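# Carry tube rack between shelved benches, door to window

## Task

Take the tube rack off the shelved bench by the door and set it on the work surface of the shelved bench by the window, with every tube fully seated in the rack at the end. The task fails if the rack or any tube ever touches the floor, or if the robot tips over or finishes leaning. Release the rack and move the robot away afterwards. The rack must stay in place without the robot holding it.

## Robot and tools

ROBOT. A wheeled base carries a column with a tilting head and two six-joint arms, each ending in a two-finger gripper. Folded, as at the start, it measures 0.73 m long, 0.62 m wide and 1.88 m tall. Its front lies 0.40 m ahead of the column. The base drives forward or back and turns in place. It cannot move sideways.

FRAMES. Base frame: origin on the floor under the column, midway between the drive wheels, x forward, y left, z up. left_hand and right_hand are reported in this frame. Each is the point where its fingers meet; the tips reach 8 mm further. A hand's z axis runs along the fingers, its y axis along the opening. Odometry frame: the base frame as it was when the scene began.

execute_actions(actions, cameras). actions holds one action or none; an empty list only returns state and images. An action may contain:
- base: exactly one key. translate_m is a relative drive in metres, -3 to 3, positive forward. rotate_rad is a relative turn in radians, -3.2 to 3.2, positive to the left (counter-clockwise from above). Both count from the base position in the latest reported state.
- joints: absolute targets keyed by name. head_tilt_rad -0.61 to 1.308 (positive looks down). For each arm, left_ or right_: joint1_rad -2.879 to 2.879, joint2_rad 0 to 3.141, joint3_rad 0 to 3.019, joint4_rad -1.692 to 1.57, joint5_rad -1.57 to 1.57 (positive swings the hand to the robot's right), joint6_rad -2.094 to 2.094 (positive rolls clockwise viewed from behind), gripper_m 0 to 0.093 metres between fingertips, 0 meaning shut.
- speeds: caps for this action only, translate_m 0.05 to 0.8 m/s, rotate_rad 0.1 to 1 rad/s; the maximum is the default. Base moves needing over 8.667 s are refused.
An unknown key or out-of-range value refuses the call with no motion. A joint or base not named may keep pushing toward an earlier target. Actions stop after 15 s. cameras picks images: cam_head_left, cam_head_right, cam_left_wrist, cam_right_wrist, nav_camera or all; omitted or null gives all, [] gives none. If a result reports a stop, later motion calls in the same reply are skipped.

wait(seconds): 0 to 10, commands nothing, returns state and images. zoom_image(camera, region): region is [x0, y0, x1, y1] in pixels of that camera's latest full image, at most 504 by 504. read_manual(section) only returns licence text. finished_scene(scene) ends the scene for good; the goal must already hold and remain stable.

RESULTS. base_status and joint_status report each motion: done, off_target (resting short, maybe still pushing), contact_stop (base only, a wheel stalled), time_out, not_followed. A line 'joint command not followed' with a cause means a safety check blocked an arm for nearing the other arm, the body or a room object; step the offending joints at least 0.05 rad back, move the other arm away, or drive off. on_its_own lists uncommanded behaviour; 'held at' is a held target, not the position. base_odometry counts wheel turns, so slips look like travel. If turned_by_wheels and turned_by_imu disagree by over about 4 % and at least 0.05 rad, the base hit something or slid. base_tilt is in degrees, forward and right positive. motor_effort covers only left_wheel and right_wheel, percent, positive pushes forward, peak in brackets. wheel_motors_off is 1 while the wheels are switched off. Motor temperatures are listed per arm; MOTOR HOT appears at 85 °C and at 100 °C the arm drops whatever it holds (OVER-TEMPERATURE FAULT). Joint torques are noisy, offset drive outputs.

ARM GEOMETRY. With joint1 at -1.57 (left) or 1.57 (right) and joints 5 and 6 at 0, the arm swings in a vertical plane straight ahead, 0.23 m beside the column. Let a = joint2 - 0.35, b = 1.05 + joint2 - joint3, c = b - joint4 (c = 1.57 is fingers straight down). The hand point is 0.12 + 0.39 sin a + 0.38 cos b + 0.25 cos c m ahead and 1.46 + 0.39 cos a - 0.38 sin b - 0.25 sin c m up. Joints 2, 3, 4 of 0.93, 0.78, 0.14 give about 0.60 m ahead, 1.21 m up. Actual hands usually sit up to 5 cm lower and nearer the column, up to 12 cm under heavy or extended loads. Reach is about 1 m from the shoulder, lowest 0.47 m up at 0.3 m ahead; the floor is out of reach.

LOADS (fingers down): up to 3.2 kg near 0.4 m ahead, 0.65 to 1.2 m up; 2 kg to 0.6 m ahead, 0.65 to 1.25 m up; 1 kg to 0.8 m ahead, 0.9 to 1.2 m up; 0.3 kg to 0.6 m ahead, 0.65 to 1.6 m up. A grip holds roughly 2 to 6 kg. Overloaded or flat-fingered arms sag and report time_out or off_target.

GRIPPER. Fingers 7 cm long; outer span is 1 cm beyond the opening at the tips, 5 cm at the base. Housing 10 by 7 cm; the wrist camera sticks out 11 cm on one side. To grasp, command an opening smaller than the object; off_target is then normal. A reading that stays 0.002 m or more above target means something is held.

CAUTIONS. Tiny joint changes (under about 0.03 rad, 0.08 for joints 2 and 3) may not move anything; approach contacts in 0.05 rad steps from the last target. A blocked arm keeps pushing and heats up; resend its measured positions as targets to relax it, though a loaded arm sinks a little each time. After contact_stop, back off 0.05 m before turning. Bench tops 0.30 to 1.20 m high can slide over the base and strike the column. About 3 s of hard base pushing shuts the wheels off for 2 s. Never let the arms collide or press on each other. Keep the rack level so tubes stay seated; never drop it.

CAMERAS. The head cameras sit 1.47 to 1.58 m up, pointing forward and down by about head_tilt_rad. Each wrist camera sits 0.10 m behind the fingertips, aimed along the fingers but tipped 0.62 rad toward the hand's +x; closed tips land at image centre. nav_camera is on the base front, 0.23 m up, facing ahead.

Each tool is called by a JSON object that holds its "op" and its "data", one argument or row to a line.

## Session

{"op": "execute_actions", "data": {
  "actions": []
}}

Scene clock: 0.00 s.
Joint torques (N m, as the arm reports them, + toward a larger angle): no reading
Motor temperatures (°C, as the motors report them): left_arm=[21 19 18 22 21 18] | right_arm=[21 19 20 19 22 20]
base_odometry: x=+0.000 y=+0.000 heading=+0.000 (m, m, rad; odometry frame)
turned_by_wheels: +0.000 (rad since the last result)
turned_by_imu: +0.000 (rad since the last result)
base_tilt: forward=+0.3 right=+0.7 (deg)
base_status: not commanded
joint_positions: head_tilt_rad=+0.877 left_joint1_rad=-1.587 left_joint2_rad=+0.874 left_joint3_rad=+0.424 left_joint4_rad=-0.965 left_joint5_rad=+0.022 left_joint6_rad=+0.097 left_gripper_m=+0.094 right_joint1_rad=+1.571 right_joint2_rad=+0.876 right_joint3_rad=+0.391 right_joint4_rad=-0.936 right_joint5_rad=-0.056 right_joint6_rad=+0.020 right_gripper_m=+0.095
joint_status: not commanded
wheel_motors_off: 0
motor_effort: left_wheel=+2 right_wheel=+5 (%)
left_hand: x=+0.1543 y=+0.2172 z=+1.2536 quat_wxyz=(+0.430, -0.046, -0.901, +0.036) (m; base frame)
right_hand: x=+0.1411 y=-0.2158 z=+1.2535 quat_wxyz=(+0.434, -0.021, -0.900, -0.021) (m; base frame)
pictures: cam_head_left, cam_head_right, cam_left_wrist, cam_right_wrist, nav_camera
Images, in order (width x height): cam_head_left 896x504, cam_head_right 896x504, cam_left_wrist 504x504, cam_right_wrist 504x504, nav_camera 896x504.

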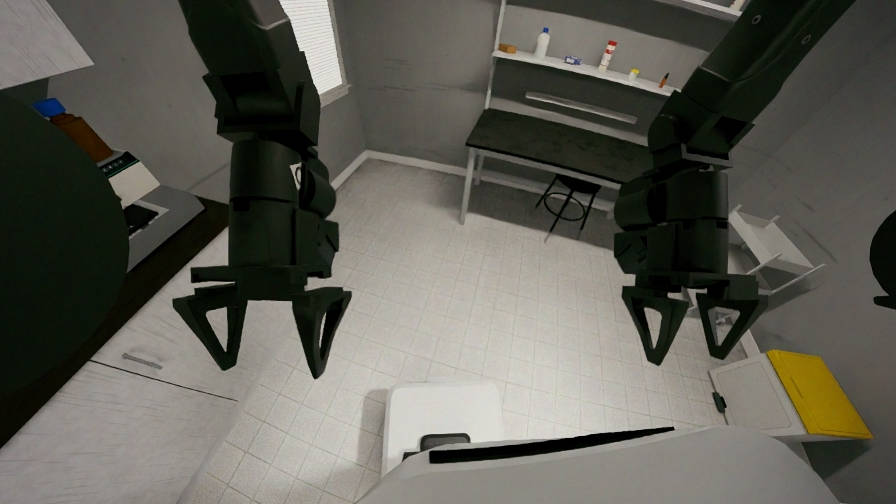

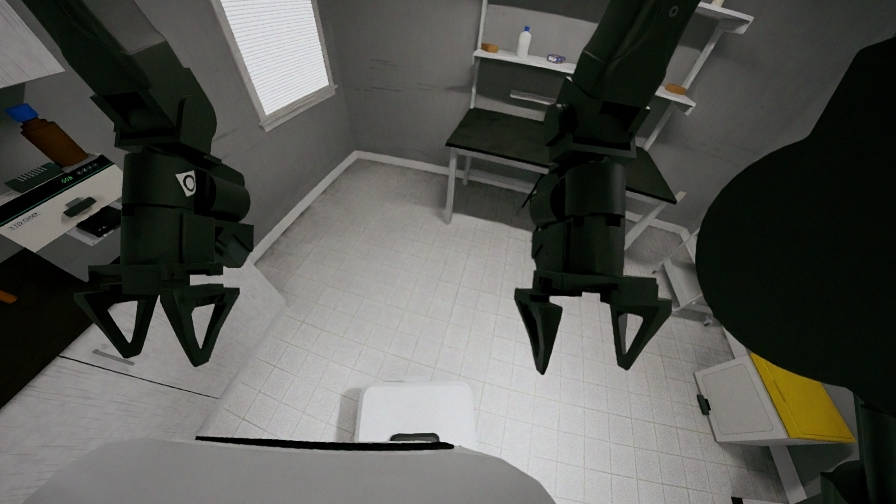

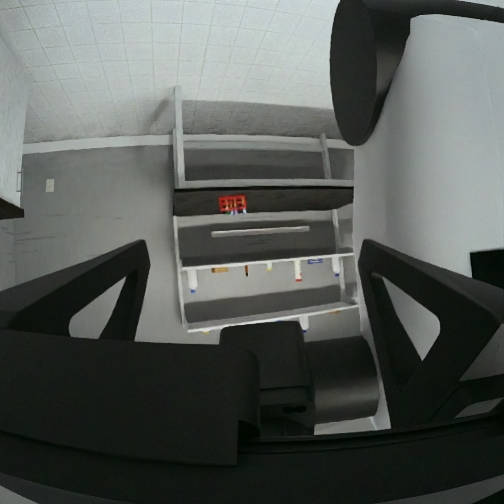

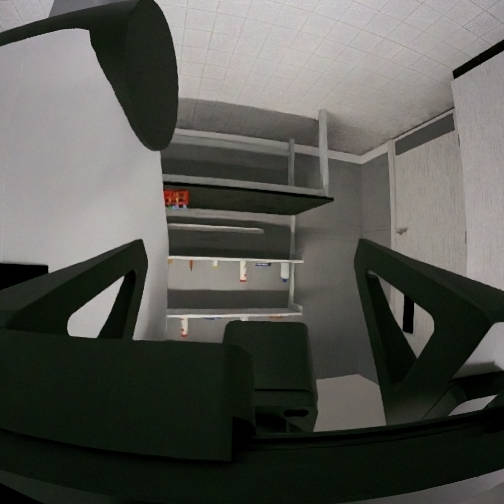

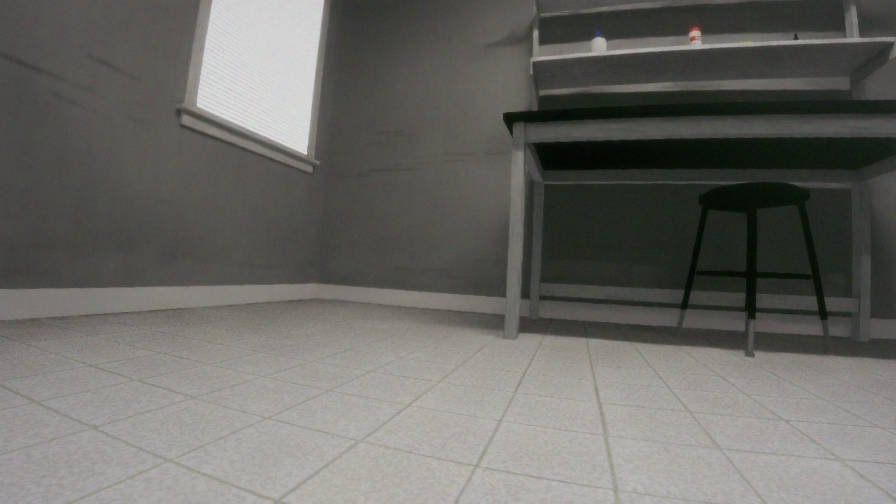

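{"op": "execute_actions", "data": {
  "actions": [
    {"base":{"rotate_rad":3.14},"joints":{"head_tilt_rad":0.45}}
  ],
  "cameras": ["cam_head_left","cam_head_right","nav_camera"]
}}

Scene clock: 4.60 s.
Joint torques (N m, as the arm reports them, + toward a larger angle): left_arm=[-0.36 -6.71 -0.91 -1.18  0.1   0.04] | right_arm=[-0.19 -6.05 -0.68 -0.69 -0.09  0.14]
Motor temperatures (°C, as the motors report them): left_arm=[21 19 18 22 21 18] | right_arm=[21 19 20 19 22 20]
base_odometry: x=+0.000 y=+0.000 heading=+3.139 (m, m, rad; odometry frame)
turned_by_wheels: +3.139 (rad since the last result)
turned_by_imu: +3.149 (rad since the last result)
base_tilt: forward=+0.2 right=+0.6 (deg)
base_status: done
joint_positions: head_tilt_rad=+0.469 left_joint1_rad=-1.587 left_joint2_rad=+0.874 left_joint3_rad=+0.424 left_joint4_rad=-0.965 left_joint5_rad=+0.022 left_joint6_rad=+0.097 left_gripper_m=+0.094 right_joint1_rad=+1.571 right_joint2_rad=+0.876 right_joint3_rad=+0.391 right_joint4_rad=-0.936 right_joint5_rad=-0.056 right_joint6_rad=+0.020 right_gripper_m=+0.095
joint_status: all done
wheel_motors_off: 0
motor_effort: left_wheel=-4(37) right_wheel=+4(43) (%)
left_hand: x=+0.1543 y=+0.2172 z=+1.2536 quat_wxyz=(+0.430, -0.046, -0.901, +0.036) (m; base frame)
right_hand: x=+0.1411 y=-0.2158 z=+1.2535 quat_wxyz=(+0.434, -0.021, -0.900, -0.021) (m; base frame)
pictures: cam_head_left, cam_head_right, nav_camera
camera_calibration (this result's frames):
cam_head_left: T_world_to_cam=[[-0.064547, -0.997307, 0.0348097, 0.0271054], [-0.475471, 0.0000672015, -0.879731, 1.38052], [0.87736, -0.073335, -0.474195, 0.620425], [0, 0, 0, 1]] pos_world=[0.11381, 0.0724385, 1.50774]
cam_head_right: T_world_to_cam=[[-0.0737681, -0.996005, 0.0503169, -0.124335], [-0.460674, -0.0107162, -0.887505, 1.39306], [0.884498, -0.0886492, -0.458044, 0.592997], [0, 0, 0, 1]] pos_world=[0.108069, -0.0563417, 1.51422]
Images, in order (width x height): cam_head_left 896x504, cam_head_right 896x504, nav_camera 896x504.

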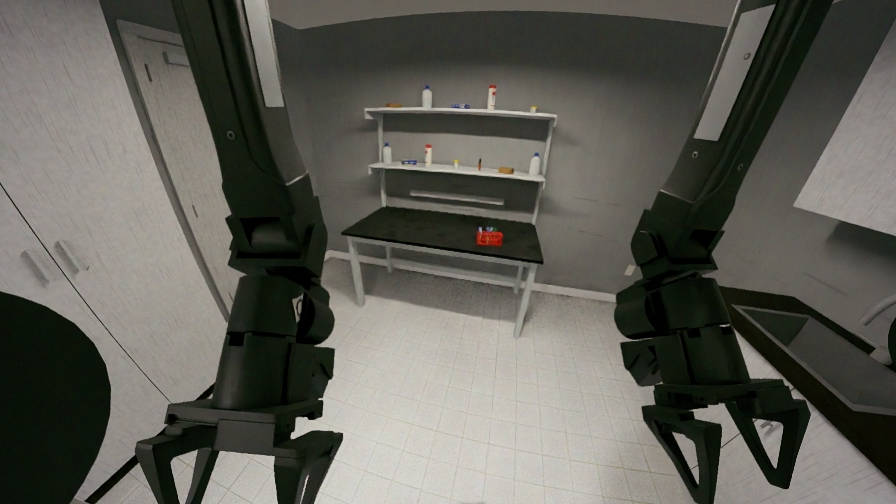

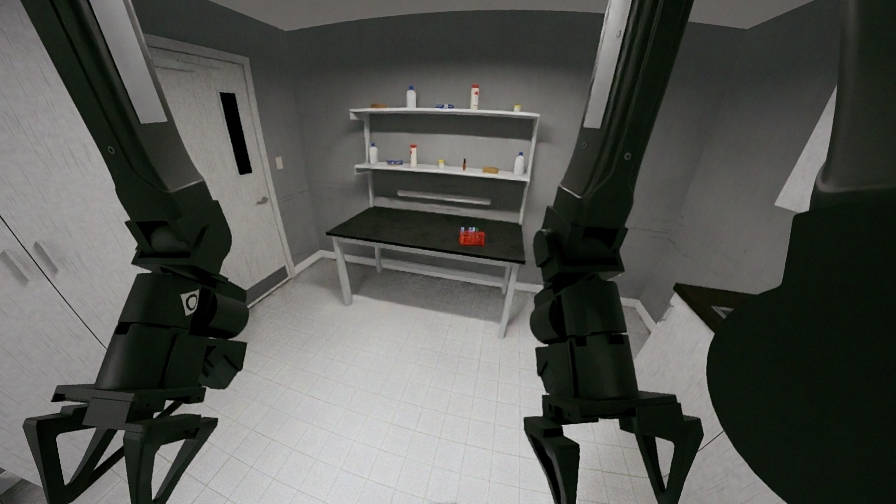

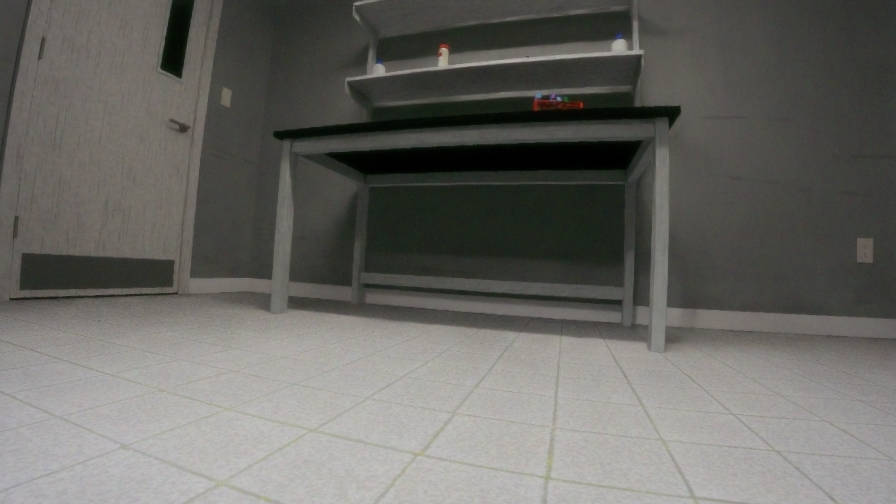

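{"op": "execute_actions", "data": {
  "actions": [
    {"base":{"rotate_rad":-0.3}}
  ],
  "cameras": []
}}

{"op": "execute_actions", "data": {
  "actions": [
    {"base":{"translate_m":0.75},"joints":{"head_tilt_rad":0.7}}
  ],
  "cameras": ["cam_head_left","cam_head_right","nav_camera"]
}}

{"op": "zoom_image", "data": {
  "camera": "cam_head_left",
  "region": [340,130,560,260]
}}

Scene clock: 6.43 s.
Joint torques (N m, as the arm reports them, + toward a larger angle): left_arm=[-0.54 -6.7  -0.96 -1.21  0.09  0.04] | right_arm=[-0.11 -6.   -0.68 -0.82 -0.08  0.13]
Motor temperatures (°C, as the motors report them): left_arm=[21 19 18 22 21 18] | right_arm=[21 20 20 19 22 20]
base_odometry: x=+0.000 y=+0.000 heading=+2.840 (m, m, rad; odometry frame)
turned_by_wheels: -0.299 (rad since the last result)
turned_by_imu: -0.300 (rad since the last result)
base_tilt: forward=+0.2 right=+0.6 (deg)
base_status: done
joint_positions: head_tilt_rad=+0.468 left_joint1_rad=-1.587 left_joint2_rad=+0.874 left_joint3_rad=+0.424 left_joint4_rad=-0.965 left_joint5_rad=+0.022 left_joint6_rad=+0.097 left_gripper_m=+0.094 right_joint1_rad=+1.571 right_joint2_rad=+0.876 right_joint3_rad=+0.391 right_joint4_rad=-0.936 right_joint5_rad=-0.056 right_joint6_rad=+0.020 right_gripper_m=+0.095
joint_status: not commanded
wheel_motors_off: 0
motor_effort: left_wheel=+2(31) right_wheel=-2(32) (%)
left_hand: x=+0.1543 y=+0.2172 z=+1.2536 quat_wxyz=(+0.430, -0.046, -0.901, +0.036) (m; base frame)
right_hand: x=+0.1411 y=-0.2158 z=+1.2535 quat_wxyz=(+0.434, -0.021, -0.900, -0.021) (m; base frame)
pictures: none
No camera images: the call's "cameras" was empty. Leave "cameras" out to get every camera's image.

Scene clock: 9.20 s.
Joint torques (N m, as the arm reports them, + toward a larger angle): left_arm=[-0.31 -6.7  -0.88 -1.09  0.09  0.04] | right_arm=[ 0.09 -6.16 -0.72 -0.71 -0.08  0.13]
Motor temperatures (°C, as the motors report them): left_arm=[21 19 19 22 21 18] | right_arm=[21 20 20 19 22 20]
base_odometry: x=-0.716 y=+0.222 heading=+2.841 (m, m, rad; odometry frame)
turned_by_wheels: +0.001 (rad since the last result)
turned_by_imu: -0.001 (rad since the last result)
base_tilt: forward=+0.4 right=+0.7 (deg)
base_status: done
joint_positions: head_tilt_rad=+0.703 left_joint1_rad=-1.587 left_joint2_rad=+0.873 left_joint3_rad=+0.425 left_joint4_rad=-0.965 left_joint5_rad=+0.022 left_joint6_rad=+0.097 left_gripper_m=+0.094 right_joint1_rad=+1.571 right_joint2_rad=+0.876 right_joint3_rad=+0.392 right_joint4_rad=-0.936 right_joint5_rad=-0.056 right_joint6_rad=+0.020 right_gripper_m=+0.095
joint_status: all done
wheel_motors_off: 0
motor_effort: left_wheel=+1(76) right_wheel=-1(64) (%)
left_hand: x=+0.1550 y=+0.2172 z=+1.2535 quat_wxyz=(+0.430, -0.046, -0.901, +0.036) (m; base frame)
right_hand: x=+0.1417 y=-0.2158 z=+1.2533 quat_wxyz=(+0.433, -0.021, -0.901, -0.021) (m; base frame)
pictures: cam_head_left, cam_head_right, nav_camera
camera_calibration (this result's frames):
cam_head_left: T_world_to_cam=[[-0.0546801, -0.997307, 0.0488684, 0.00496172], [-0.667053, 0.0000672015, -0.74501, 1.18263], [0.743001, -0.073335, -0.66526, 0.921383], [0, 0, 0, 1]] pos_world=[0.104558, 0.0724385, 1.49379]
cam_head_right: T_world_to_cam=[[-0.0600413, -0.996005, 0.066095, -0.14932], [-0.65447, -0.0107162, -0.756012, 1.20025], [0.7537, -0.0886492, -0.651212, 0.897016], [0, 0, 0, 1]] pos_world=[0.10048, -0.0563417, 1.50142]
Images, in order (width x height): cam_head_left 896x504, cam_head_right 896x504, nav_camera 896x504.

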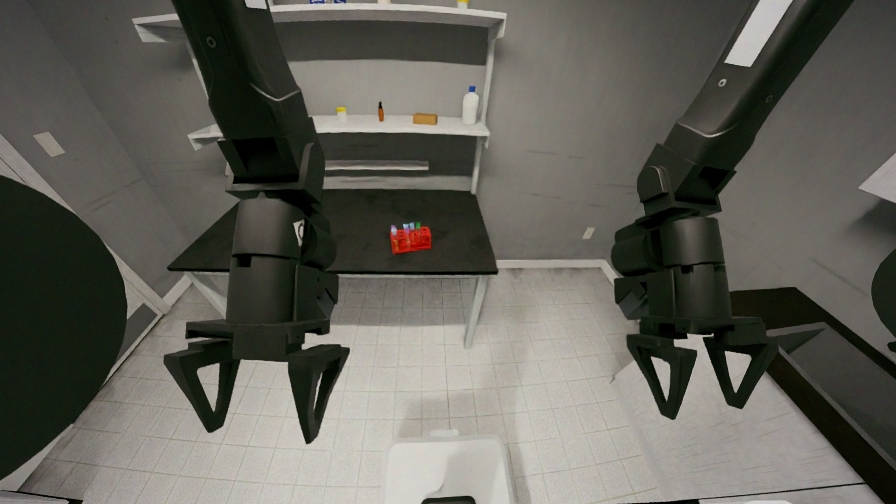

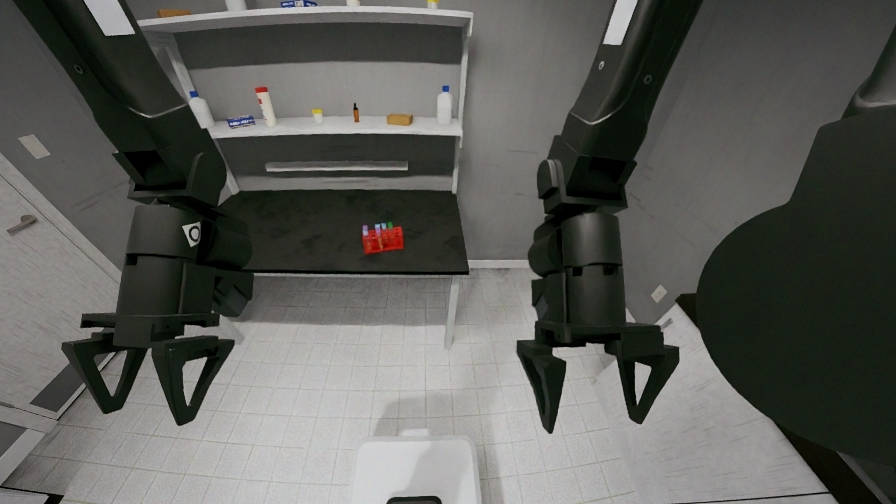

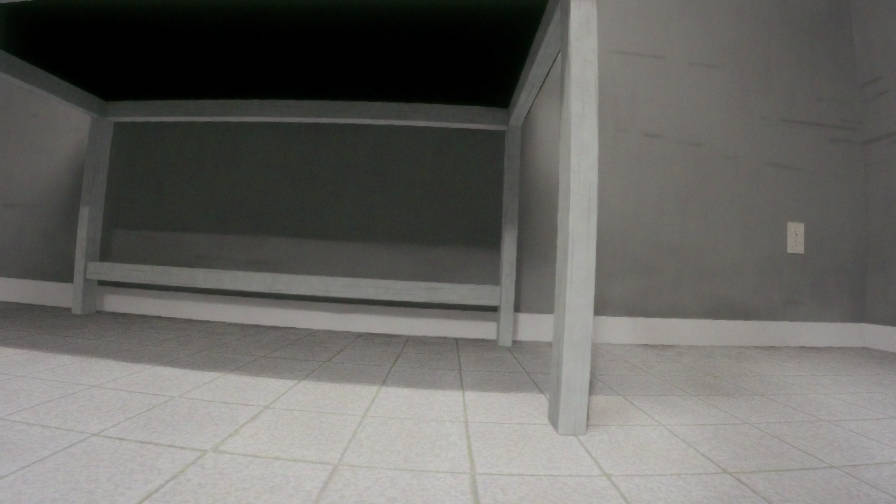

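Region (340, 130, 560, 260) of cam_head_left's 896x504 image, scaled by 2.291, with more detail than that image has; it fills the top 298 rows of this view, and the rest is white.

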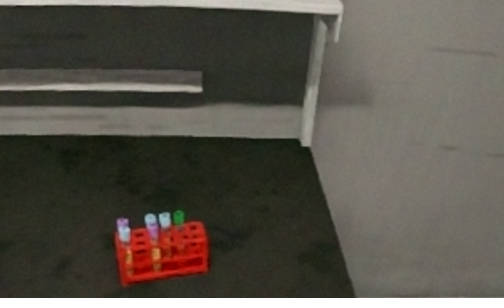

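{"op": "execute_actions", "data": {
  "actions": [
    {"base":{"rotate_rad":-0.085},"joints":{"left_joint1_rad":-1.57,"left_joint2_rad":1.51,"left_joint3_rad":1.325,"left_joint4_rad":-0.335,"left_joint5_rad":0,"left_joint6_rad":1.57}}
  ],
  "cameras": []
}}

{"op": "execute_actions", "data": {
  "actions": [
    {"base":{"translate_m":0.33},"joints":{"head_tilt_rad":0.9}}
  ],
  "cameras": ["cam_head_left","cam_head_right","cam_left_wrist"]
}}

Scene clock: 11.70 s.
Joint torques (N m, as the arm reports them, + toward a larger angle): left_arm=[  0.11 -17.46   3.05   0.65   0.09   0.12] | right_arm=[ 0.09 -6.01 -0.85 -0.82 -0.07  0.13]
Motor temperatures (°C, as the motors report them): left_arm=[21 19 19 22 21 18] | right_arm=[21 20 20 19 22 20]
base_odometry: x=-0.717 y=+0.222 heading=+2.758 (m, m, rad; odometry frame)
turned_by_wheels: -0.083 (rad since the last result)
turned_by_imu: -0.081 (rad since the last result)
base_tilt: forward=+0.3 right=+0.6 (deg)
base_status: done
joint_positions: head_tilt_rad=+0.703 left_joint1_rad=-1.577 left_joint2_rad=+1.509 left_joint3_rad=+1.323 left_joint4_rad=-0.338 left_joint5_rad=+0.002 left_joint6_rad=+1.560 left_gripper_m=+0.094 right_joint1_rad=+1.571 right_joint2_rad=+0.876 right_joint3_rad=+0.392 right_joint4_rad=-0.936 right_joint5_rad=-0.056 right_joint6_rad=+0.020 right_gripper_m=+0.095
joint_status: all done
wheel_motors_off: 0
motor_effort: left_wheel=+2(55) right_wheel=-3(57) (%)
left_hand: x=+0.6036 y=+0.2202 z=+1.0028 quat_wxyz=(-0.002, -0.704, -0.710, +0.003) (m; base frame)
right_hand: x=+0.1417 y=-0.2158 z=+1.2533 quat_wxyz=(+0.433, -0.021, -0.901, -0.021) (m; base frame)
pictures: none
No camera images: the call's "cameras" was empty. Leave "cameras" out to get every camera's image.

Scene clock: 13.83 s.
Joint torques (N m, as the arm reports them, + toward a larger angle): left_arm=[ -0.15 -18.31   3.14   0.57   0.1    0.14] | right_arm=[ 0.22 -5.75 -0.87 -0.71 -0.09  0.14]
Motor temperatures (°C, as the motors report them): left_arm=[21 20 19 22 21 18] | right_arm=[21 20 20 19 22 20]
base_odometry: x=-1.023 y=+0.346 heading=+2.757 (m, m, rad; odometry frame)
turned_by_wheels: +0.000 (rad since the last result)
turned_by_imu: +0.000 (rad since the last result)
base_tilt: forward=+0.3 right=+0.6 (deg)
base_status: done
joint_positions: head_tilt_rad=+0.902 left_joint1_rad=-1.576 left_joint2_rad=+1.509 left_joint3_rad=+1.323 left_joint4_rad=-0.338 left_joint5_rad=+0.002 left_joint6_rad=+1.560 left_gripper_m=+0.094 right_joint1_rad=+1.571 right_joint2_rad=+0.876 right_joint3_rad=+0.393 right_joint4_rad=-0.936 right_joint5_rad=-0.056 right_joint6_rad=+0.020 right_gripper_m=+0.095
joint_status: all done
wheel_motors_off: 0
motor_effort: left_wheel=+0(42) right_wheel=+2(75) (%)
left_hand: x=+0.6039 y=+0.2207 z=+1.0029 quat_wxyz=(-0.002, -0.704, -0.710, +0.002) (m; base frame)
right_hand: x=+0.1419 y=-0.2158 z=+1.2532 quat_wxyz=(+0.433, -0.021, -0.901, -0.021) (m; base frame)
pictures: cam_head_left, cam_head_right, cam_left_wrist
camera_calibration (this result's frames):
cam_head_left: T_world_to_cam=[[-0.0439819, -0.997307, 0.0586824, -0.0106868], [-0.800744, 0.0000672015, -0.599007, 0.964467], [0.597391, -0.073335, -0.79859, 1.13399], [0, 0, 0, 1]] pos_world=[0.0943851, 0.0724385, 1.48395]
cam_head_right: T_world_to_cam=[[-0.0458446, -0.996005, 0.0766276, -0.16625], [-0.790574, -0.0107162, -0.612272, 0.985695], [0.610647, -0.0886492, -0.786925, 1.11317], [0, 0, 0, 1]] pos_world=[0.0918911, -0.0563417, 1.49223]
cam_left_wrist: T_world_to_cam=[[-0.999945, -0.0101775, 0.00261196, 0.602441], [-0.00686365, 0.820907, 0.571021, -0.744601], [-0.00795572, 0.570971, -0.820931, 0.822755], [0, 0, 0, 1]] pos_world=[0.603843, 0.147609, 1.09903]
Images, in order (width x height): cam_head_left 896x504, cam_head_right 896x504, cam_left_wrist 504x504.

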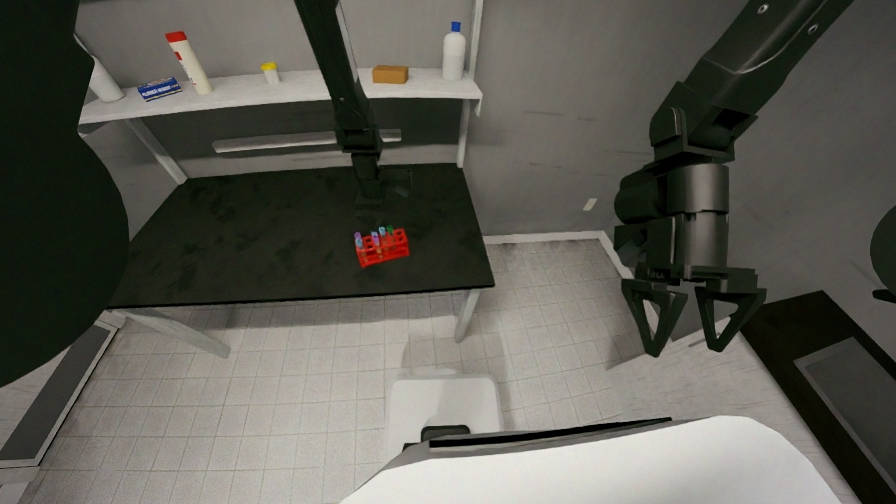

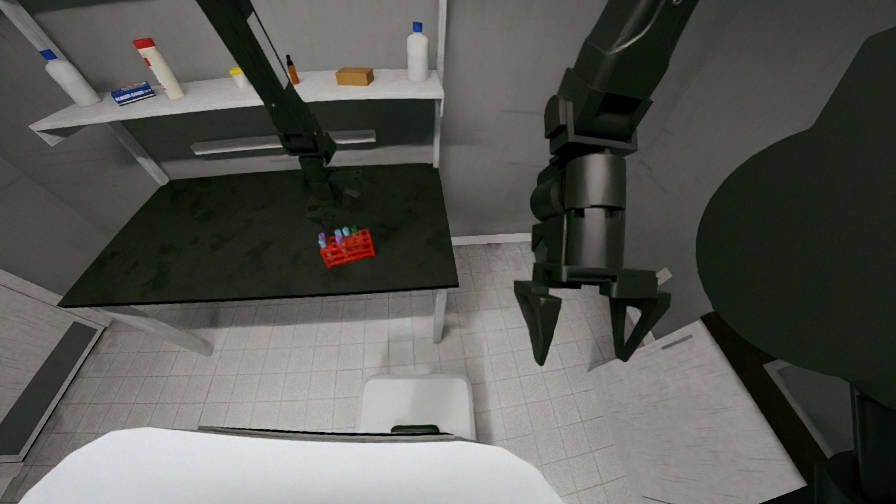

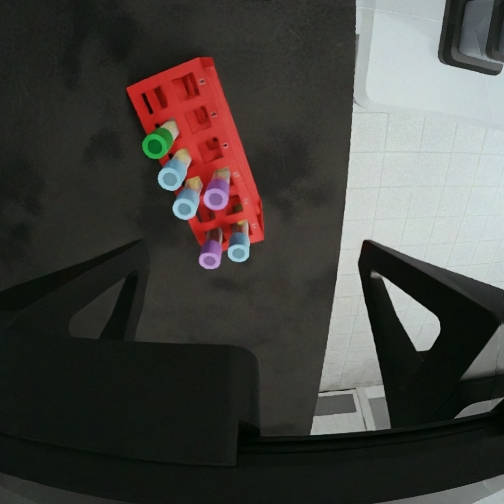

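{"op": "execute_actions", "data": {
  "actions": [
    {"base":{"translate_m":0.055},"joints":{"left_joint1_rad":-1.54,"left_joint2_rad":1.81,"left_joint3_rad":1.545,"left_joint4_rad":-0.255,"left_joint6_rad":1.27}}
  ],
  "cameras": ["cam_head_left","cam_left_wrist"]
}}

Scene clock: 15.60 s.
Joint torques (N m, as the arm reports them, + toward a larger angle): left_arm=[  0.07 -18.62   2.84   0.44   0.04  -0.06] | right_arm=[ 0.04 -6.09 -0.78 -0.74 -0.1   0.12]
Motor temperatures (°C, as the motors report them): left_arm=[21 20 19 22 21 18] | right_arm=[21 20 20 19 22 20]
base_odometry: x=-1.074 y=+0.367 heading=+2.757 (m, m, rad; odometry frame)
turned_by_wheels: +0.000 (rad since the last result)
turned_by_imu: +0.001 (rad since the last result)
base_tilt: forward=+0.3 right=+0.6 (deg)
base_status: done
joint_positions: head_tilt_rad=+0.902 left_joint1_rad=-1.542 left_joint2_rad=+1.820 left_joint3_rad=+1.537 left_joint4_rad=-0.254 left_joint5_rad=+0.002 left_joint6_rad=+1.279 left_gripper_m=+0.094 right_joint1_rad=+1.571 right_joint2_rad=+0.876 right_joint3_rad=+0.393 right_joint4_rad=-0.936 right_joint5_rad=-0.056 right_joint6_rad=+0.020 right_gripper_m=+0.095
joint_status: all done
wheel_motors_off: 0
motor_effort: left_wheel=-2(42) right_wheel=+0(47) (%)
left_hand: x=+0.5943 y=+0.2459 z=+0.8768 quat_wxyz=(+0.012, -0.591, -0.807, -0.005) (m; base frame)
right_hand: x=+0.1423 y=-0.2158 z=+1.2531 quat_wxyz=(+0.433, -0.021, -0.901, -0.021) (m; base frame)
pictures: cam_head_left, cam_left_wrist
camera_calibration (this result's frames):
cam_head_left: T_world_to_cam=[[-0.0439628, -0.997307, 0.0586967, -0.0107097], [-0.800938, 0.0000672015, -0.598747, 0.964077], [0.597131, -0.073335, -0.798784, 1.1343], [0, 0, 0, 1]] pos_world=[0.0943669, 0.0724385, 1.48393]
cam_left_wrist: T_world_to_cam=[[-0.952592, -0.304122, 0.00887991, 0.632099], [-0.238885, 0.765688, 0.597206, -0.56486], [-0.188423, 0.566773, -0.802038, 0.796509], [0, 0, 0, 1]] pos_world=[0.617277, 0.173303, 0.970556]
Images, in order (width x height): cam_head_left 896x504, cam_left_wrist 504x504.

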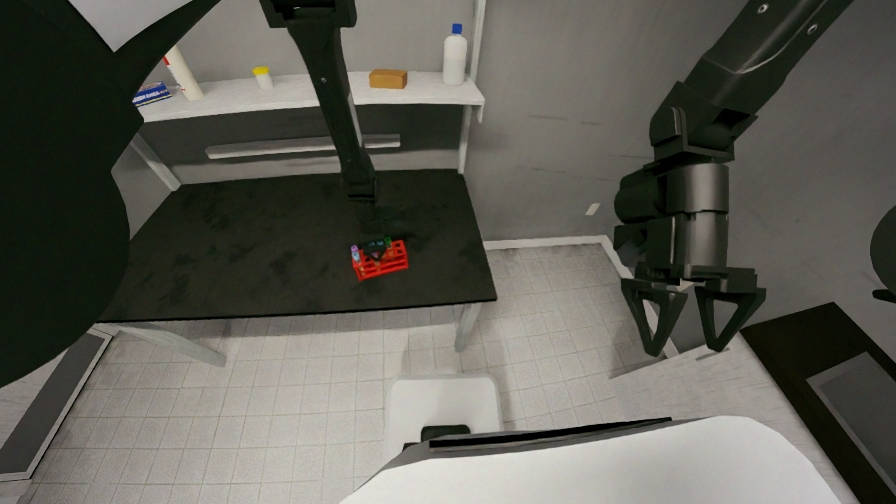

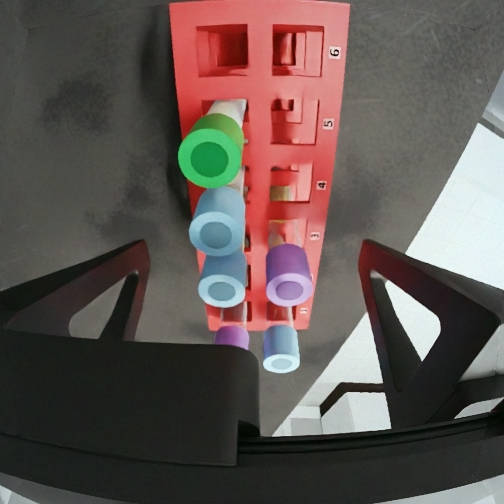

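{"op": "execute_actions", "data": {
  "actions": [
    {"joints":{"left_joint2_rad":1.965,"left_joint3_rad":1.695,"left_joint4_rad":-0.25}}
  ],
  "cameras": ["cam_head_left","cam_left_wrist"]
}}

{"op": "zoom_image", "data": {
  "camera": "cam_head_left",
  "region": [300,190,460,310]
}}

Scene clock: 16.67 s.
Joint torques (N m, as the arm reports them, + toward a larger angle): left_arm=[  0.   -11.85   5.25   1.59  -0.06  -0.06] | right_arm=[-0.05 -6.08 -0.79 -0.68 -0.07  0.1 ]
Motor temperatures (°C, as the motors report them): left_arm=[21 20 19 22 21 18] | right_arm=[21 20 20 19 22 20]
base_odometry: x=-1.074 y=+0.367 heading=+2.757 (m, m, rad; odometry frame)
turned_by_wheels: +0.000 (rad since the last result)
turned_by_imu: +0.000 (rad since the last result)
base_tilt: forward=+0.4 right=+0.6 (deg)
base_status: not commanded
joint_positions: head_tilt_rad=+0.902 left_joint1_rad=-1.541 left_joint2_rad=+1.884 left_joint3_rad=+1.665 left_joint4_rad=-0.279 left_joint5_rad=+0.005 left_joint6_rad=+1.280 left_gripper_m=+0.094 right_joint1_rad=+1.571 right_joint2_rad=+0.876 right_joint3_rad=+0.393 right_joint4_rad=-0.936 right_joint5_rad=-0.056 right_joint6_rad=+0.020 right_gripper_m=+0.095
joint_status: all done
wheel_motors_off: 0
motor_effort: left_wheel=+1(2) right_wheel=+0(2) (%)
left_hand: x=+0.6288 y=+0.2472 z=+0.8589 quat_wxyz=(-0.004, -0.591, -0.806, -0.016) (m; base frame)
right_hand: x=+0.1423 y=-0.2158 z=+1.2531 quat_wxyz=(+0.433, -0.021, -0.901, -0.021) (m; base frame)
pictures: cam_head_left, cam_left_wrist
camera_calibration (this result's frames):
cam_head_left: T_world_to_cam=[[-0.0439629, -0.997307, 0.0586967, -0.0107097], [-0.800938, 0.0000672015, -0.598748, 0.964077], [0.597131, -0.073335, -0.798784, 1.1343], [0, 0, 0, 1]] pos_world=[0.0943669, 0.0724385, 1.48393]
cam_left_wrist: T_world_to_cam=[[-0.952709, -0.302648, -0.0273787, 0.696355], [-0.260495, 0.766962, 0.58644, -0.524455], [-0.156487, 0.565838, -0.80953, 0.774534], [0, 0, 0, 1]] pos_world=[0.64801, 0.174727, 0.953635]
Images, in order (width x height): cam_head_left 896x504, cam_left_wrist 504x504.

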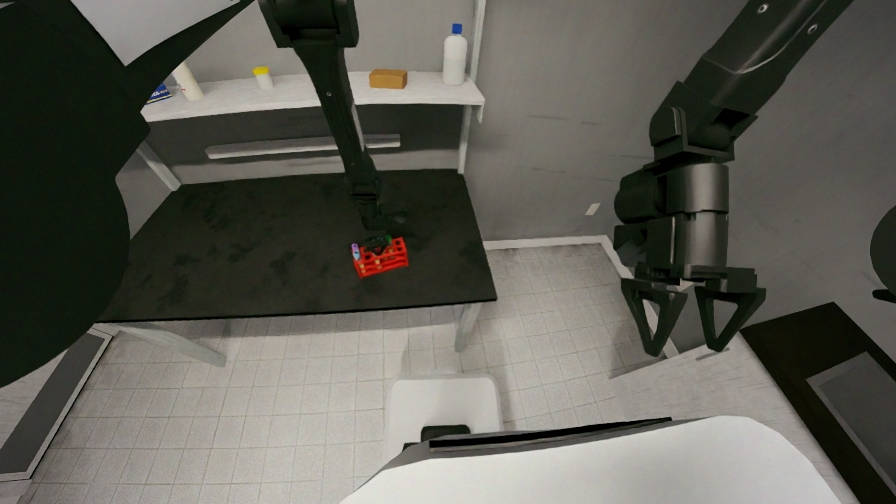

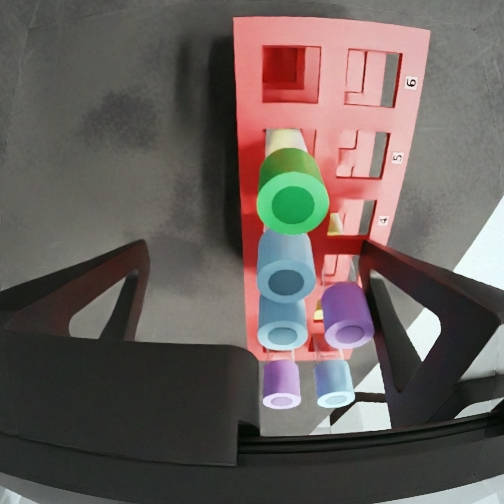

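Region (300, 190, 460, 310) of cam_head_left's 896x504 image, scaled by 3.150, with more detail than that image has; it fills the top 378 rows of this view, and the rest is white.

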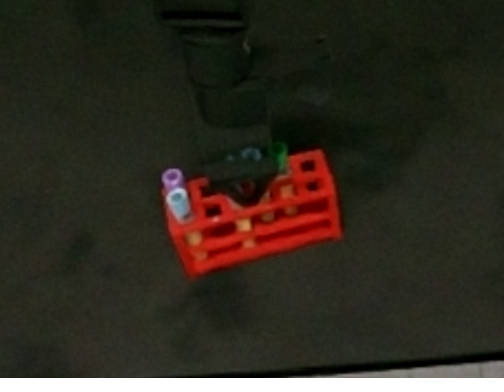

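{"op": "execute_actions", "data": {
  "actions": [
    {"joints":{"left_joint2_rad":1.80,"left_joint3_rad":1.60,"left_joint4_rad":-0.19}}
  ],
  "cameras": ["cam_left_wrist"]
}}

Scene clock: 17.70 s.
Joint torques (N m, as the arm reports them, + toward a larger angle): left_arm=[ -0.01 -19.38   3.78   1.01   0.01  -0.07] | right_arm=[-0.2  -6.36 -0.91 -0.72 -0.07  0.11]
Motor temperatures (°C, as the motors report them): left_arm=[21 21 19 22 21 18] | right_arm=[21 20 20 19 22 20]
base_odometry: x=-1.074 y=+0.367 heading=+2.757 (m, m, rad; odometry frame)
turned_by_wheels: +0.000 (rad since the last result)
turned_by_imu: +0.000 (rad since the last result)
base_tilt: forward=+0.3 right=+0.6 (deg)
base_status: not commanded
joint_positions: head_tilt_rad=+0.902 left_joint1_rad=-1.541 left_joint2_rad=+1.802 left_joint3_rad=+1.592 left_joint4_rad=-0.199 left_joint5_rad=+0.003 left_joint6_rad=+1.279 left_gripper_m=+0.094 right_joint1_rad=+1.571 right_joint2_rad=+0.876 right_joint3_rad=+0.393 right_joint4_rad=-0.936 right_joint5_rad=-0.056 right_joint6_rad=+0.020 right_gripper_m=+0.095
joint_status: all done
wheel_motors_off: 0
motor_effort: left_wheel=+0(1) right_wheel=+0(1) (%)
left_hand: x=+0.6518 y=+0.2471 z=+0.8930 quat_wxyz=(-0.039, -0.591, -0.805, -0.044) (m; base frame)
right_hand: x=+0.1423 y=-0.2158 z=+1.2531 quat_wxyz=(+0.433, -0.021, -0.901, -0.021) (m; base frame)
pictures: cam_left_wrist
camera_calibration (this result's frames):
cam_left_wrist: T_world_to_cam=[[-0.946962, -0.300728, -0.113246, 0.79165], [-0.310482, 0.765402, 0.563703, -0.485061], [-0.0828422, 0.568966, -0.818178, 0.764755], [0, 0, 0, 1]] pos_world=[0.662414, 0.174218, 0.988787]
Images, in order (width x height): cam_left_wrist 504x504.

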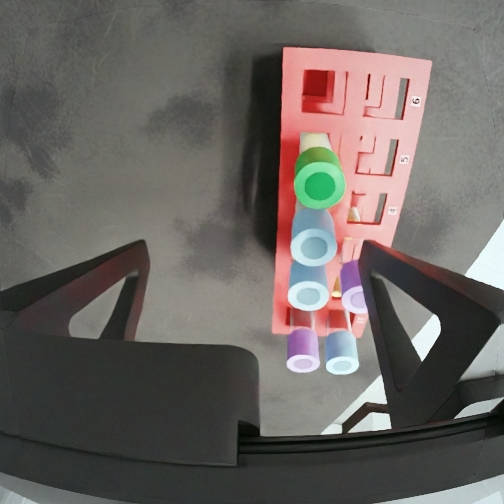

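{"op": "execute_actions", "data": {
  "actions": [
    {"base":{"translate_m":-0.03},"joints":{"left_joint4_rad":-0.31}}
  ],
  "cameras": []
}}

{"op": "execute_actions", "data": {
  "actions": [
    {"joints":{"left_joint2_rad":1.92,"left_joint3_rad":1.70}}
  ],
  "cameras": ["cam_left_wrist"]
}}

Scene clock: 19.07 s.
Joint torques (N m, as the arm reports them, + toward a larger angle): left_arm=[  0.01 -18.98   3.62   0.39   0.02  -0.05] | right_arm=[ 0.12 -5.79 -0.43 -0.7  -0.1   0.17]
Motor temperatures (°C, as the motors report them): left_arm=[21 21 19 22 21 18] | right_arm=[21 20 20 19 22 20]
base_odometry: x=-1.046 y=+0.356 heading=+2.757 (m, m, rad; odometry frame)
turned_by_wheels: +0.000 (rad since the last result)
turned_by_imu: +0.001 (rad since the last result)
base_tilt: forward=+0.3 right=+0.6 (deg)
base_status: done
joint_positions: head_tilt_rad=+0.902 left_joint1_rad=-1.541 left_joint2_rad=+1.802 left_joint3_rad=+1.590 left_joint4_rad=-0.307 left_joint5_rad=+0.003 left_joint6_rad=+1.279 left_gripper_m=+0.094 right_joint1_rad=+1.571 right_joint2_rad=+0.876 right_joint3_rad=+0.389 right_joint4_rad=-0.936 right_joint5_rad=-0.056 right_joint6_rad=+0.020 right_gripper_m=+0.095
joint_status: all done
wheel_motors_off: 0
motor_effort: left_wheel=+0(43) right_wheel=+0(43) (%)
left_hand: x=+0.6242 y=+0.2467 z=+0.8912 quat_wxyz=(+0.005, -0.591, -0.807, -0.011) (m; base frame)
right_hand: x=+0.1399 y=-0.2158 z=+1.2539 quat_wxyz=(+0.435, -0.021, -0.900, -0.021) (m; base frame)
pictures: none
No camera images: the call's "cameras" was empty. Leave "cameras" out to get every camera's image.

Scene clock: 19.97 s.
Joint torques (N m, as the arm reports them, + toward a larger angle): left_arm=[  0.26 -18.9    2.89   0.44   0.06  -0.05] | right_arm=[ 0.07 -6.19 -0.52 -0.68 -0.08  0.11]
Motor temperatures (°C, as the motors report them): left_arm=[21 21 19 22 21 18] | right_arm=[21 20 20 19 22 20]
base_odometry: x=-1.046 y=+0.356 heading=+2.757 (m, m, rad; odometry frame)
turned_by_wheels: +0.000 (rad since the last result)
turned_by_imu: +0.000 (rad since the last result)
base_tilt: forward=+0.3 right=+0.6 (deg)
base_status: not commanded
joint_positions: head_tilt_rad=+0.902 left_joint1_rad=-1.541 left_joint2_rad=+1.922 left_joint3_rad=+1.698 left_joint4_rad=-0.307 left_joint5_rad=+0.002 left_joint6_rad=+1.279 left_gripper_m=+0.094 right_joint1_rad=+1.571 right_joint2_rad=+0.876 right_joint3_rad=+0.389 right_joint4_rad=-0.936 right_joint5_rad=-0.056 right_joint6_rad=+0.020 right_gripper_m=+0.095
joint_status: all done
wheel_motors_off: 0
motor_effort: left_wheel=+0(1) right_wheel=+0(1) (%)
left_hand: x=+0.6195 y=+0.2480 z=+0.8439 quat_wxyz=(+0.010, -0.591, -0.807, -0.007) (m; base frame)
right_hand: x=+0.1399 y=-0.2158 z=+1.2539 quat_wxyz=(+0.435, -0.021, -0.900, -0.021) (m; base frame)
pictures: cam_left_wrist
camera_calibration (this result's frames):
cam_left_wrist: T_world_to_cam=[[-0.952616, -0.304164, 0.00274924, 0.662201], [-0.24255, 0.765037, 0.596563, -0.537828], [-0.183556, 0.567629, -0.802561, 0.770897], [0, 0, 0, 1]] pos_world=[0.641877, 0.175293, 0.93772]
Images, in order (width x height): cam_left_wrist 504x504.

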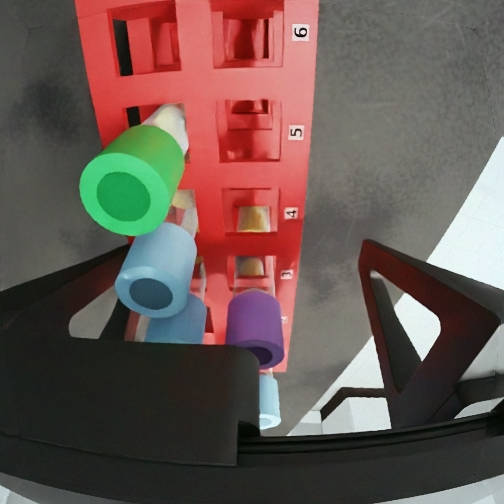

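{"op": "execute_actions", "data": {
  "actions": [
    {"base":{"translate_m":0.02},"speeds":{"translate_m":0.05}}
  ],
  "cameras": ["cam_left_wrist"]
}}

Scene clock: 21.27 s.
Joint torques (N m, as the arm reports them, + toward a larger angle): left_arm=[ -0.02 -18.34   3.06   0.46   0.07  -0.06] | right_arm=[ 0.13 -6.24 -0.67 -0.73 -0.07  0.16]
Motor temperatures (°C, as the motors report them): left_arm=[21 21 19 22 21 18] | right_arm=[21 20 20 19 22 20]
base_odometry: x=-1.064 y=+0.363 heading=+2.758 (m, m, rad; odometry frame)
turned_by_wheels: +0.000 (rad since the last result)
turned_by_imu: +0.001 (rad since the last result)
base_tilt: forward=+0.4 right=+0.7 (deg)
base_status: done
joint_positions: head_tilt_rad=+0.902 left_joint1_rad=-1.541 left_joint2_rad=+1.921 left_joint3_rad=+1.696 left_joint4_rad=-0.307 left_joint5_rad=+0.002 left_joint6_rad=+1.279 left_gripper_m=+0.094 right_joint1_rad=+1.571 right_joint2_rad=+0.876 right_joint3_rad=+0.390 right_joint4_rad=-0.936 right_joint5_rad=-0.056 right_joint6_rad=+0.020 right_gripper_m=+0.095
joint_status: not commanded
wheel_motors_off: 0
motor_effort: left_wheel=-1(45) right_wheel=+0(46) (%)
left_hand: x=+0.6188 y=+0.2480 z=+0.8442 quat_wxyz=(+0.011, -0.591, -0.807, -0.007) (m; base frame)
right_hand: x=+0.1407 y=-0.2158 z=+1.2536 quat_wxyz=(+0.434, -0.021, -0.900, -0.021) (m; base frame)
pictures: cam_left_wrist
camera_calibration (this result's frames):
cam_left_wrist: T_world_to_cam=[[-0.952603, -0.304192, 0.00384412, 0.660606], [-0.241889, 0.76504, 0.596827, -0.538802], [-0.184491, 0.56761, -0.80236, 0.771445], [0, 0, 0, 1]] pos_world=[0.641289, 0.175276, 0.938009]
Images, in order (width x height): cam_left_wrist 504x504.

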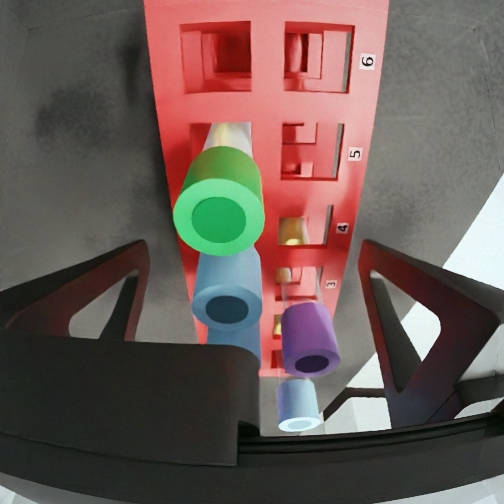

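{"op": "execute_actions", "data": {
  "actions": [
    {"joints":{"left_joint2_rad":2.02,"left_joint3_rad":1.80}}
  ],
  "cameras": ["cam_left_wrist","cam_head_left"]
}}

{"op": "zoom_image", "data": {
  "camera": "cam_head_left",
  "region": [300,190,460,310]
}}

Scene clock: 22.23 s.
Joint torques (N m, as the arm reports them, + toward a larger angle): left_arm=[  0.27 -16.21   3.64   0.52  -0.02  -0.03] | right_arm=[ 0.12 -6.14 -0.58 -0.84 -0.08  0.13]
Motor temperatures (°C, as the motors report them): left_arm=[21 21 19 22 21 18] | right_arm=[21 20 20 19 22 20]
base_odometry: x=-1.064 y=+0.363 heading=+2.758 (m, m, rad; odometry frame)
turned_by_wheels: +0.000 (rad since the last result)
turned_by_imu: +0.000 (rad since the last result)
base_tilt: forward=+0.3 right=+0.6 (deg)
base_status: not commanded
joint_positions: head_tilt_rad=+0.902 left_joint1_rad=-1.541 left_joint2_rad=+1.990 left_joint3_rad=+1.792 left_joint4_rad=-0.309 left_joint5_rad=+0.004 left_joint6_rad=+1.279 left_gripper_m=+0.094 right_joint1_rad=+1.571 right_joint2_rad=+0.876 right_joint3_rad=+0.389 right_joint4_rad=-0.936 right_joint5_rad=-0.056 right_joint6_rad=+0.020 right_gripper_m=+0.095
joint_status: all done
wheel_motors_off: 0
motor_effort: left_wheel=+0(3) right_wheel=+0(4) (%)
left_hand: x=+0.6331 y=+0.2484 z=+0.8204 quat_wxyz=(+0.000, -0.591, -0.807, -0.013) (m; base frame)
right_hand: x=+0.1403 y=-0.2158 z=+1.2537 quat_wxyz=(+0.435, -0.021, -0.900, -0.021) (m; base frame)
pictures: cam_head_left, cam_left_wrist
camera_calibration (this result's frames):
cam_head_left: T_world_to_cam=[[-0.0439328, -0.997307, 0.0587192, -0.0107459], [-0.801245, 0.0000672015, -0.598337, 0.96346], [0.596722, -0.073335, -0.79909, 1.13479], [0, 0, 0, 1]] pos_world=[0.0943382, 0.0724385, 1.48391]
cam_left_wrist: T_world_to_cam=[[-0.952501, -0.303973, -0.0184921, 0.692657], [-0.255975, 0.766248, 0.589356, -0.506735], [-0.164979, 0.566096, -0.807661, 0.747133], [0, 0, 0, 1]] pos_world=[0.653306, 0.175883, 0.914887]
Images, in order (width x height): cam_head_left 896x504, cam_left_wrist 504x504.

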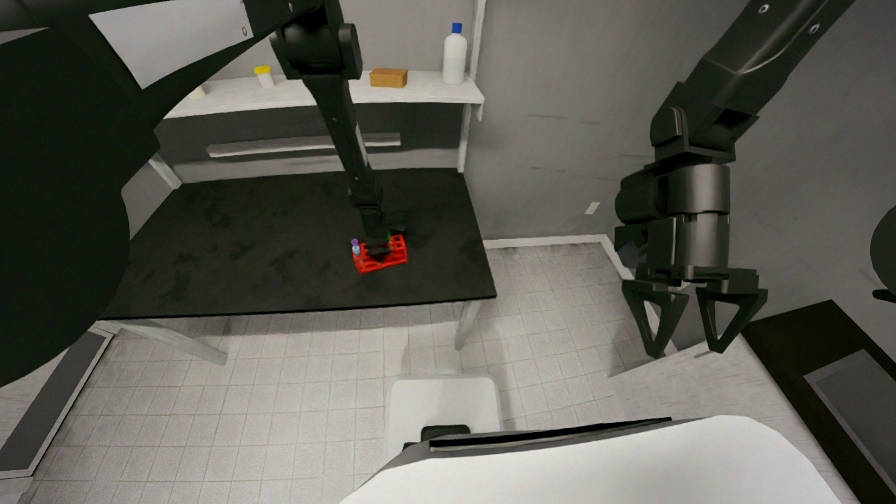

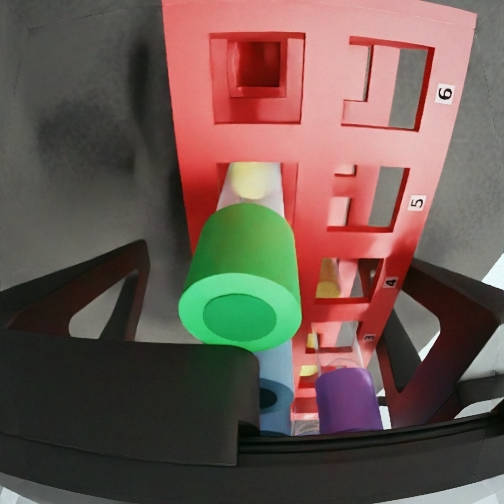

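Region (300, 190, 460, 310) of cam_head_left's 896x504 image, scaled by 3.150, with more detail than that image has; it fills the top 378 rows of this view, and the rest is white.

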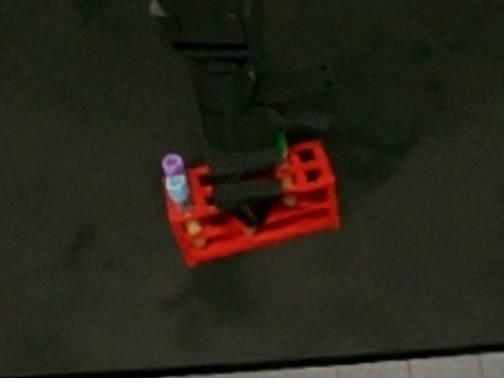

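{"op": "execute_actions", "data": {
  "actions": [
    {"joints":{"left_joint2_rad":1.94,"left_joint3_rad":1.76,"left_joint4_rad":-0.33}}
  ],
  "cameras": ["cam_left_wrist"]
}}

Scene clock: 23.30 s.
Joint torques (N m, as the arm reports them, + toward a larger angle): left_arm=[  0.13 -19.72   3.28   0.2    0.03  -0.05] | right_arm=[ 0.32 -5.96 -0.66 -0.7  -0.09  0.13]
Motor temperatures (°C, as the motors report them): left_arm=[21 22 19 22 21 18] | right_arm=[21 20 20 19 22 20]
base_odometry: x=-1.064 y=+0.363 heading=+2.758 (m, m, rad; odometry frame)
turned_by_wheels: +0.000 (rad since the last result)
turned_by_imu: +0.000 (rad since the last result)
base_tilt: forward=+0.3 right=+0.6 (deg)
base_status: not commanded
joint_positions: head_tilt_rad=+0.902 left_joint1_rad=-1.541 left_joint2_rad=+1.949 left_joint3_rad=+1.756 left_joint4_rad=-0.325 left_joint5_rad=+0.003 left_joint6_rad=+1.279 left_gripper_m=+0.094 right_joint1_rad=+1.571 right_joint2_rad=+0.876 right_joint3_rad=+0.389 right_joint4_rad=-0.936 right_joint5_rad=-0.056 right_joint6_rad=+0.020 right_gripper_m=+0.095
joint_status: all done
wheel_motors_off: 0
motor_effort: left_wheel=+0(0) right_wheel=+0(0) (%)
left_hand: x=+0.6334 y=+0.2482 z=+0.8369 quat_wxyz=(+0.005, -0.591, -0.807, -0.011) (m; base frame)
right_hand: x=+0.1403 y=-0.2158 z=+1.2537 quat_wxyz=(+0.435, -0.021, -0.900, -0.021) (m; base frame)
pictures: cam_left_wrist
camera_calibration (this result's frames):
cam_left_wrist: T_world_to_cam=[[-0.952558, -0.304213, -0.00933597, 0.685644], [-0.250311, 0.765591, 0.592634, -0.522348], [-0.17314, 0.566855, -0.805418, 0.763711], [0, 0, 0, 1]] pos_world=[0.654595, 0.175573, 0.931069]
Images, in order (width x height): cam_left_wrist 504x504.

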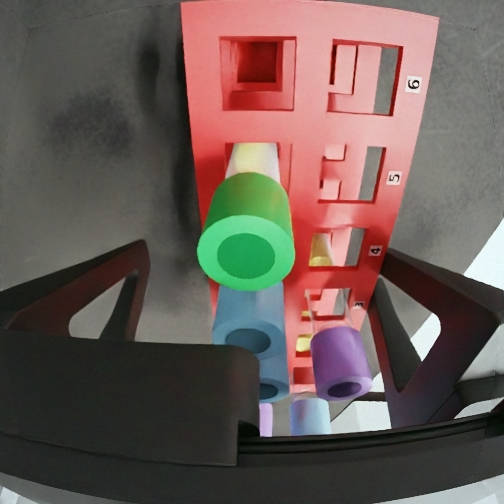

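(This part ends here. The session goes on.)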